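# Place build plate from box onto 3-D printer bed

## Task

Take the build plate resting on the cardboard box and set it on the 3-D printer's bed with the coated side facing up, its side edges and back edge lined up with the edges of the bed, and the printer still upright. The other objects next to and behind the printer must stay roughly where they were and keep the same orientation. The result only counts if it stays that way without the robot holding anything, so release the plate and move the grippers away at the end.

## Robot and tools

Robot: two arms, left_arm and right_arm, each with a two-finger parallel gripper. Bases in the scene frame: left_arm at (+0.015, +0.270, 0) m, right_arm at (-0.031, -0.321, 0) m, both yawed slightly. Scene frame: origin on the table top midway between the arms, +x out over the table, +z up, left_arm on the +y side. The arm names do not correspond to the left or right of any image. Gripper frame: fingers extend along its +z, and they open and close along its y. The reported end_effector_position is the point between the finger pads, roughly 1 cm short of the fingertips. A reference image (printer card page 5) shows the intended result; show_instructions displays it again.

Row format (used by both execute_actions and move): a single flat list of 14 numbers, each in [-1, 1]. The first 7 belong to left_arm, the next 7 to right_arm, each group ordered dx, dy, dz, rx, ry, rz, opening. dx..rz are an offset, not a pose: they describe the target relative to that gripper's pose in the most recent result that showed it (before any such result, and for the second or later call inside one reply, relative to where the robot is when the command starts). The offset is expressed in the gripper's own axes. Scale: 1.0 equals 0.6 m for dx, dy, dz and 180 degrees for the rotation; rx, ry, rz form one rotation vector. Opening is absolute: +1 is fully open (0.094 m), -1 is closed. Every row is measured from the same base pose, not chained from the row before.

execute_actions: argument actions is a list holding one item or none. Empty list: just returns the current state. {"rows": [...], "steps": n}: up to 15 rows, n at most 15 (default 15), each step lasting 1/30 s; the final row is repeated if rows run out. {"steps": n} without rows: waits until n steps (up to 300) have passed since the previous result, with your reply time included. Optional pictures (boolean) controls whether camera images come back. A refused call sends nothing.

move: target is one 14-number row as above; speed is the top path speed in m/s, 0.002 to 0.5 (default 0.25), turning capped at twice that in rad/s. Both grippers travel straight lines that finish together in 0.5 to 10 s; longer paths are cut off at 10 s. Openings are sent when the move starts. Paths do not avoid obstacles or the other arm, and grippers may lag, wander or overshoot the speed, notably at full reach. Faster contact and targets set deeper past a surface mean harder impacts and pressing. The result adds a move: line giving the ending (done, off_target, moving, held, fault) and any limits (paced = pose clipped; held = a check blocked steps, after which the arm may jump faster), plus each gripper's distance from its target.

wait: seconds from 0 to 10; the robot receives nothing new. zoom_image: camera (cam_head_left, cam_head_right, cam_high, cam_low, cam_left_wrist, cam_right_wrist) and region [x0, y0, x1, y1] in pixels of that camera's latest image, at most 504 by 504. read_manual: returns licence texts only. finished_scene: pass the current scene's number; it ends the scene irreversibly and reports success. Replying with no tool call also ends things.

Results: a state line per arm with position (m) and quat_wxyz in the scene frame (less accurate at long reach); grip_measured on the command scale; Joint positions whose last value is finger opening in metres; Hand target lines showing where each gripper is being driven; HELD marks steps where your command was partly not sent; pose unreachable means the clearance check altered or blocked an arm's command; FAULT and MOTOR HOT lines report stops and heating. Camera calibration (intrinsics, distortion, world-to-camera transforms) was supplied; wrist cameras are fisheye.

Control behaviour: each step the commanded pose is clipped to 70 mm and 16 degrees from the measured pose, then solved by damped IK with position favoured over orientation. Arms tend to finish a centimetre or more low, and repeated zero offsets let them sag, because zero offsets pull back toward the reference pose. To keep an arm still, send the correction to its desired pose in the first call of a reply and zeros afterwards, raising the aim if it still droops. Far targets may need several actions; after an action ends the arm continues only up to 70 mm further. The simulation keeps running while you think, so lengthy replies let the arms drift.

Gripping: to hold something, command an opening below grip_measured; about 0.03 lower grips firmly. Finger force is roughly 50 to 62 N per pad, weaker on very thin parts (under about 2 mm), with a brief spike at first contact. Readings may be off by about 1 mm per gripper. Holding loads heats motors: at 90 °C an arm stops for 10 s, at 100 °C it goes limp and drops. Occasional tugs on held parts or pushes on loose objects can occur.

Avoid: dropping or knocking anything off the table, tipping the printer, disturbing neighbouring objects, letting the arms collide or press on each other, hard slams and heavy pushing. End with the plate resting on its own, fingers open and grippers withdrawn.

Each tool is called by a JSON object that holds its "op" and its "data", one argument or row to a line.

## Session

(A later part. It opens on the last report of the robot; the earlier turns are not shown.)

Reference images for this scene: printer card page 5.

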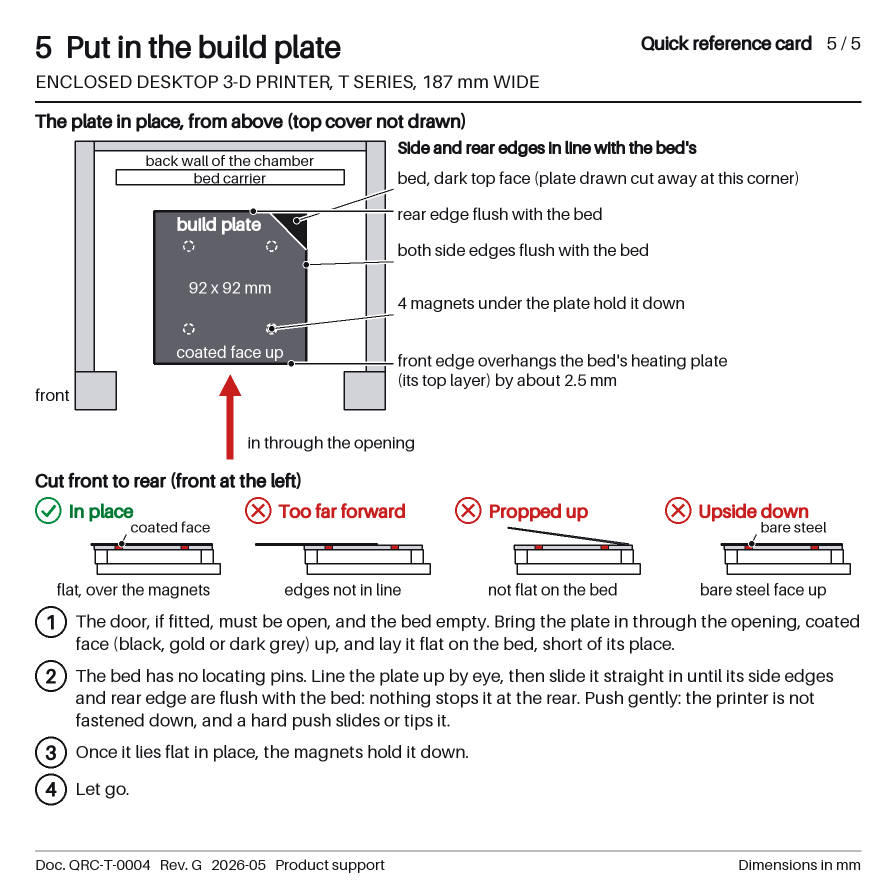

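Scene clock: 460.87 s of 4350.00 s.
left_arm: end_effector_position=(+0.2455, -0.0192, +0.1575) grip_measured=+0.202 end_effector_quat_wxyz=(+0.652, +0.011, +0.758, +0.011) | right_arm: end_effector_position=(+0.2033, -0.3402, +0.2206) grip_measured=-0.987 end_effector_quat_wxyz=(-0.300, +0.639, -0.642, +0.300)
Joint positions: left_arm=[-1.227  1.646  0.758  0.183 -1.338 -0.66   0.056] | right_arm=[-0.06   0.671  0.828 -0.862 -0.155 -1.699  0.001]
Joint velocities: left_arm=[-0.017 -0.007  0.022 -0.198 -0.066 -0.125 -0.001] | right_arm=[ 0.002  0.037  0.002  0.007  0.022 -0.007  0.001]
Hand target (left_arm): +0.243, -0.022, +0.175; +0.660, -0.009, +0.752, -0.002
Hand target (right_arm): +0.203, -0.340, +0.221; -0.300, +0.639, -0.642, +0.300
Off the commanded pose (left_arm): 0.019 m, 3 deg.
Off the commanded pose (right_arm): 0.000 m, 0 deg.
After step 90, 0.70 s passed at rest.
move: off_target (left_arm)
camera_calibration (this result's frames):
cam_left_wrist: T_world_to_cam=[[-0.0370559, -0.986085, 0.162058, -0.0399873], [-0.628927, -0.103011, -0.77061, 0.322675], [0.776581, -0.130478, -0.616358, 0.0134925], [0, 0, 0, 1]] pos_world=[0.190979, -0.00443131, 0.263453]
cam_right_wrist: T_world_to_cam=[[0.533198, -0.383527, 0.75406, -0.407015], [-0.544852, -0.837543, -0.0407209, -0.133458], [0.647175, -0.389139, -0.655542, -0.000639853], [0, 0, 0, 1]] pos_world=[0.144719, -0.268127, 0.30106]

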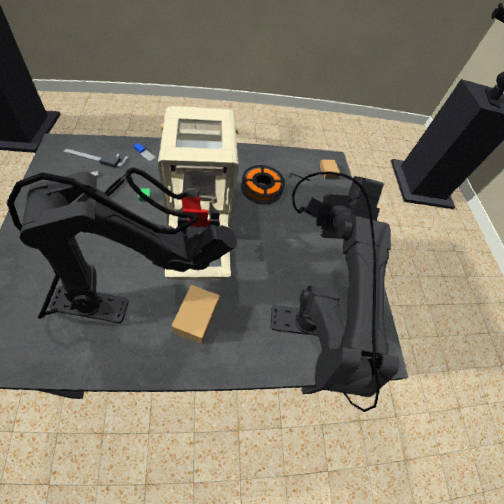

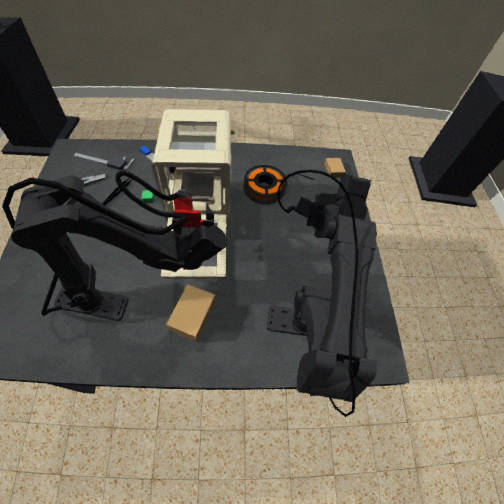

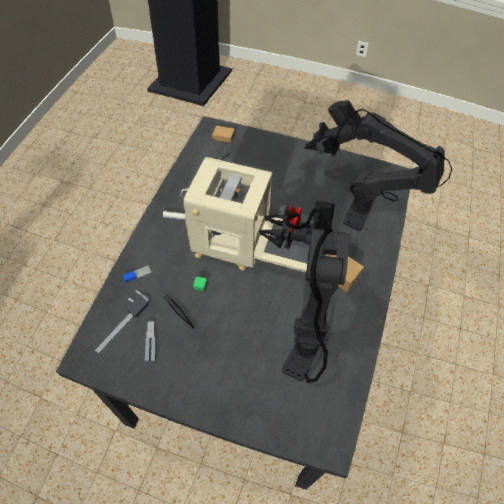

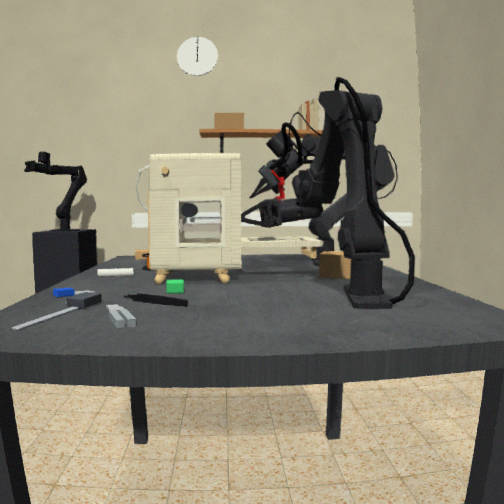

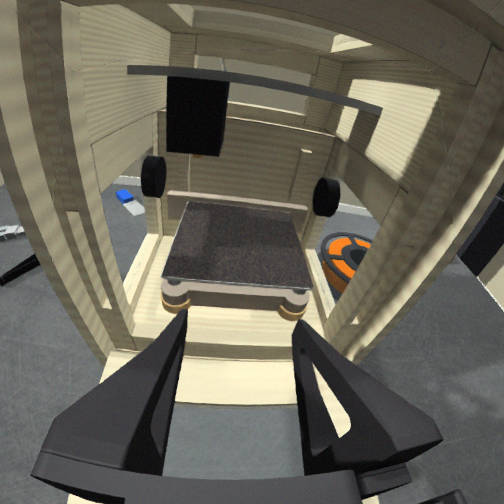

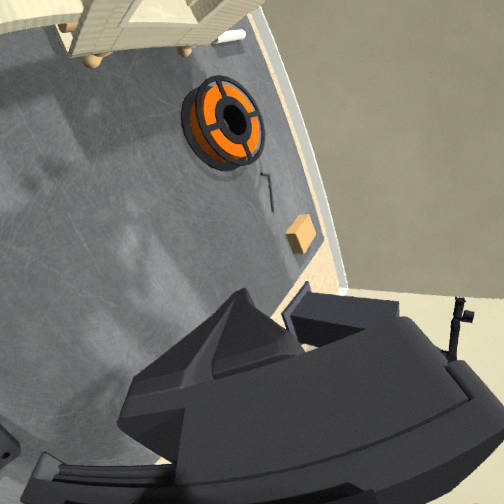

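{"op": "move", "data": {
  "target": [-0.1,0.2,-0.15,0.2,0,0,0.2,0,0,0,0,0,0,-1],
  "speed": 0.2
}}

{"op": "zoom_image", "data": {
  "camera": "cam_head_left",
  "region": [170,160,230,212]
}}

Scene clock: 466.60 s of 4350.00 s.
left_arm: end_effector_position=(+0.1648, +0.0975, +0.2130) grip_measured=+0.202 end_effector_quat_wxyz=(+0.616, +0.224, +0.726, -0.207) | right_arm: end_effector_position=(+0.2033, -0.3402, +0.2206) grip_measured=-0.987 end_effector_quat_wxyz=(-0.300, +0.639, -0.642, +0.300)
Joint positions: left_arm=[-1.331  0.223  0.306 -0.322 -0.858 -0.206  0.056] | right_arm=[-0.06   0.671  0.828 -0.862 -0.155 -1.699  0.001]
Joint velocities: left_arm=[-0.002  0.007  0.007 -0.007 -0.007  0.007 -0.   ] | right_arm=[-0.002  0.002 -0.012 -0.007 -0.007 -0.037 -0.   ]
Hand target (left_arm): +0.164, +0.100, +0.230; +0.622, +0.213, +0.720, -0.224
Hand target (right_arm): +0.203, -0.340, +0.221; -0.300, +0.639, -0.642, +0.300
Off the commanded pose (left_arm): 0.021 m, 2 deg.
Off the commanded pose (right_arm): 0.000 m, 0 deg.
After step 90, 0.33 s passed at rest.
move: off_target (left_arm)
camera_calibration (this result's frames):
cam_left_wrist: T_world_to_cam=[[-0.593185, -0.775357, 0.216687, 0.122615], [-0.600734, 0.247112, -0.760299, 0.285786], [0.535957, -0.581169, -0.612367, 0.208333], [0, 0, 0, 1]] pos_world=[0.132758, 0.145526, 0.31829]
cam_right_wrist: T_world_to_cam=[[0.533198, -0.383527, 0.75406, -0.407015], [-0.544852, -0.837543, -0.0407209, -0.133458], [0.647175, -0.389139, -0.655542, -0.000639853], [0, 0, 0, 1]] pos_world=[0.144719, -0.268127, 0.30106]

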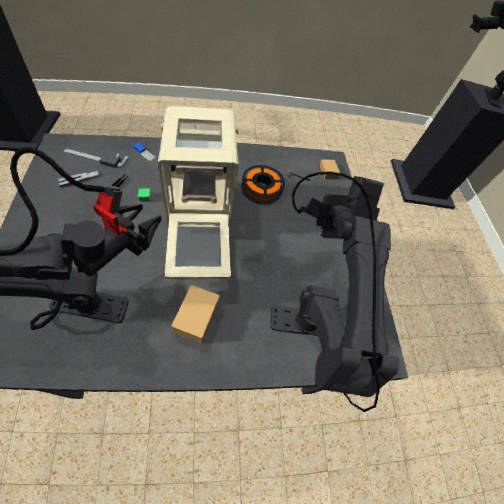

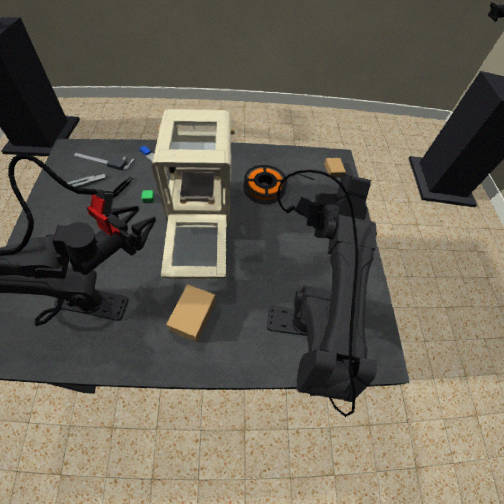

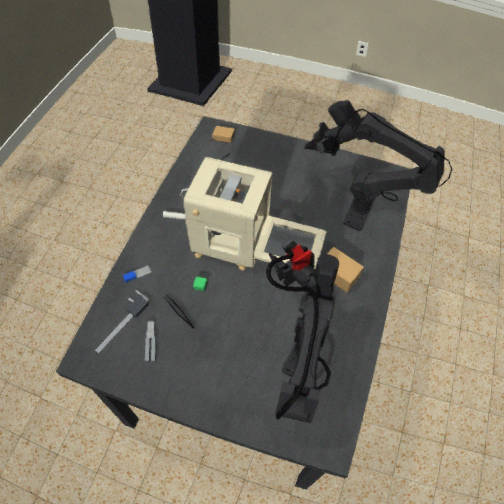

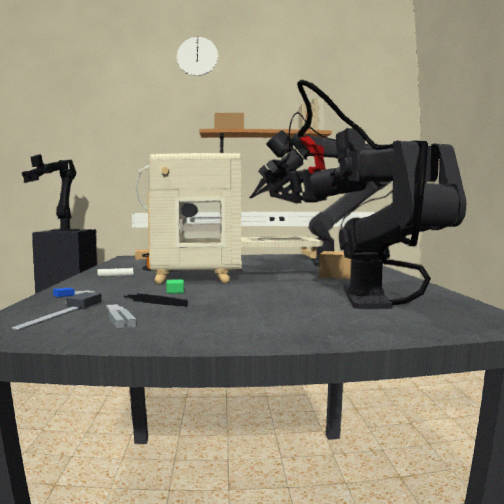

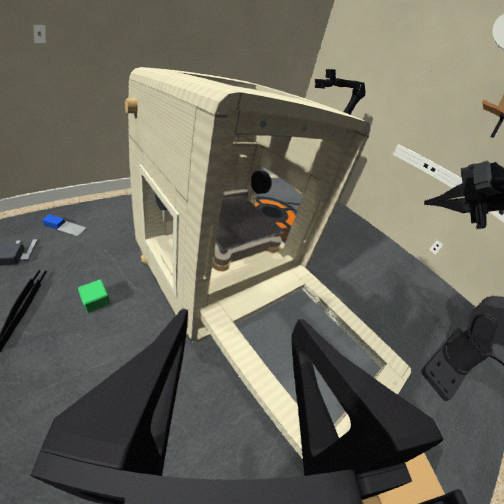

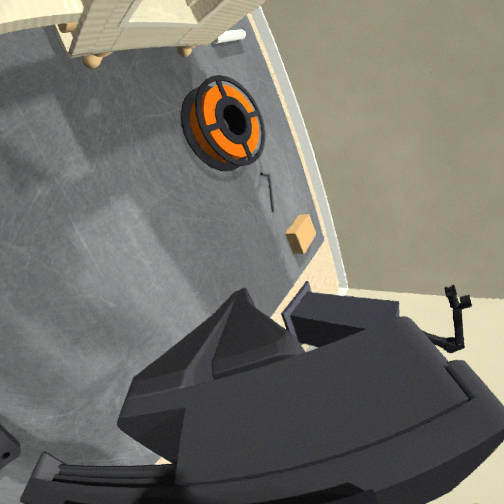

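Region (170, 160, 230, 212) of cam_head_left's 504x504 image, scaled by 8.400, with more detail than that image has; it fills the top 437 rows of this view, and the rest is white.

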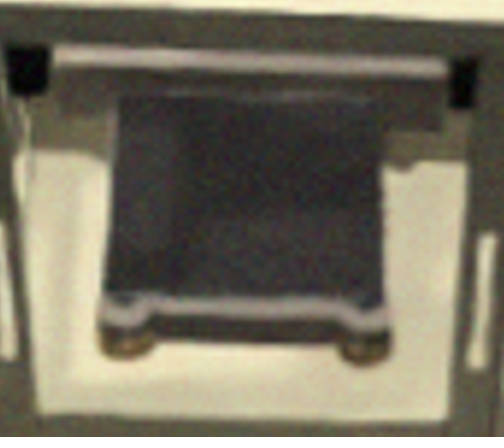

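{"op": "finished_scene", "data": {
  "scene": 2
}}

The scene is finished: the task was done.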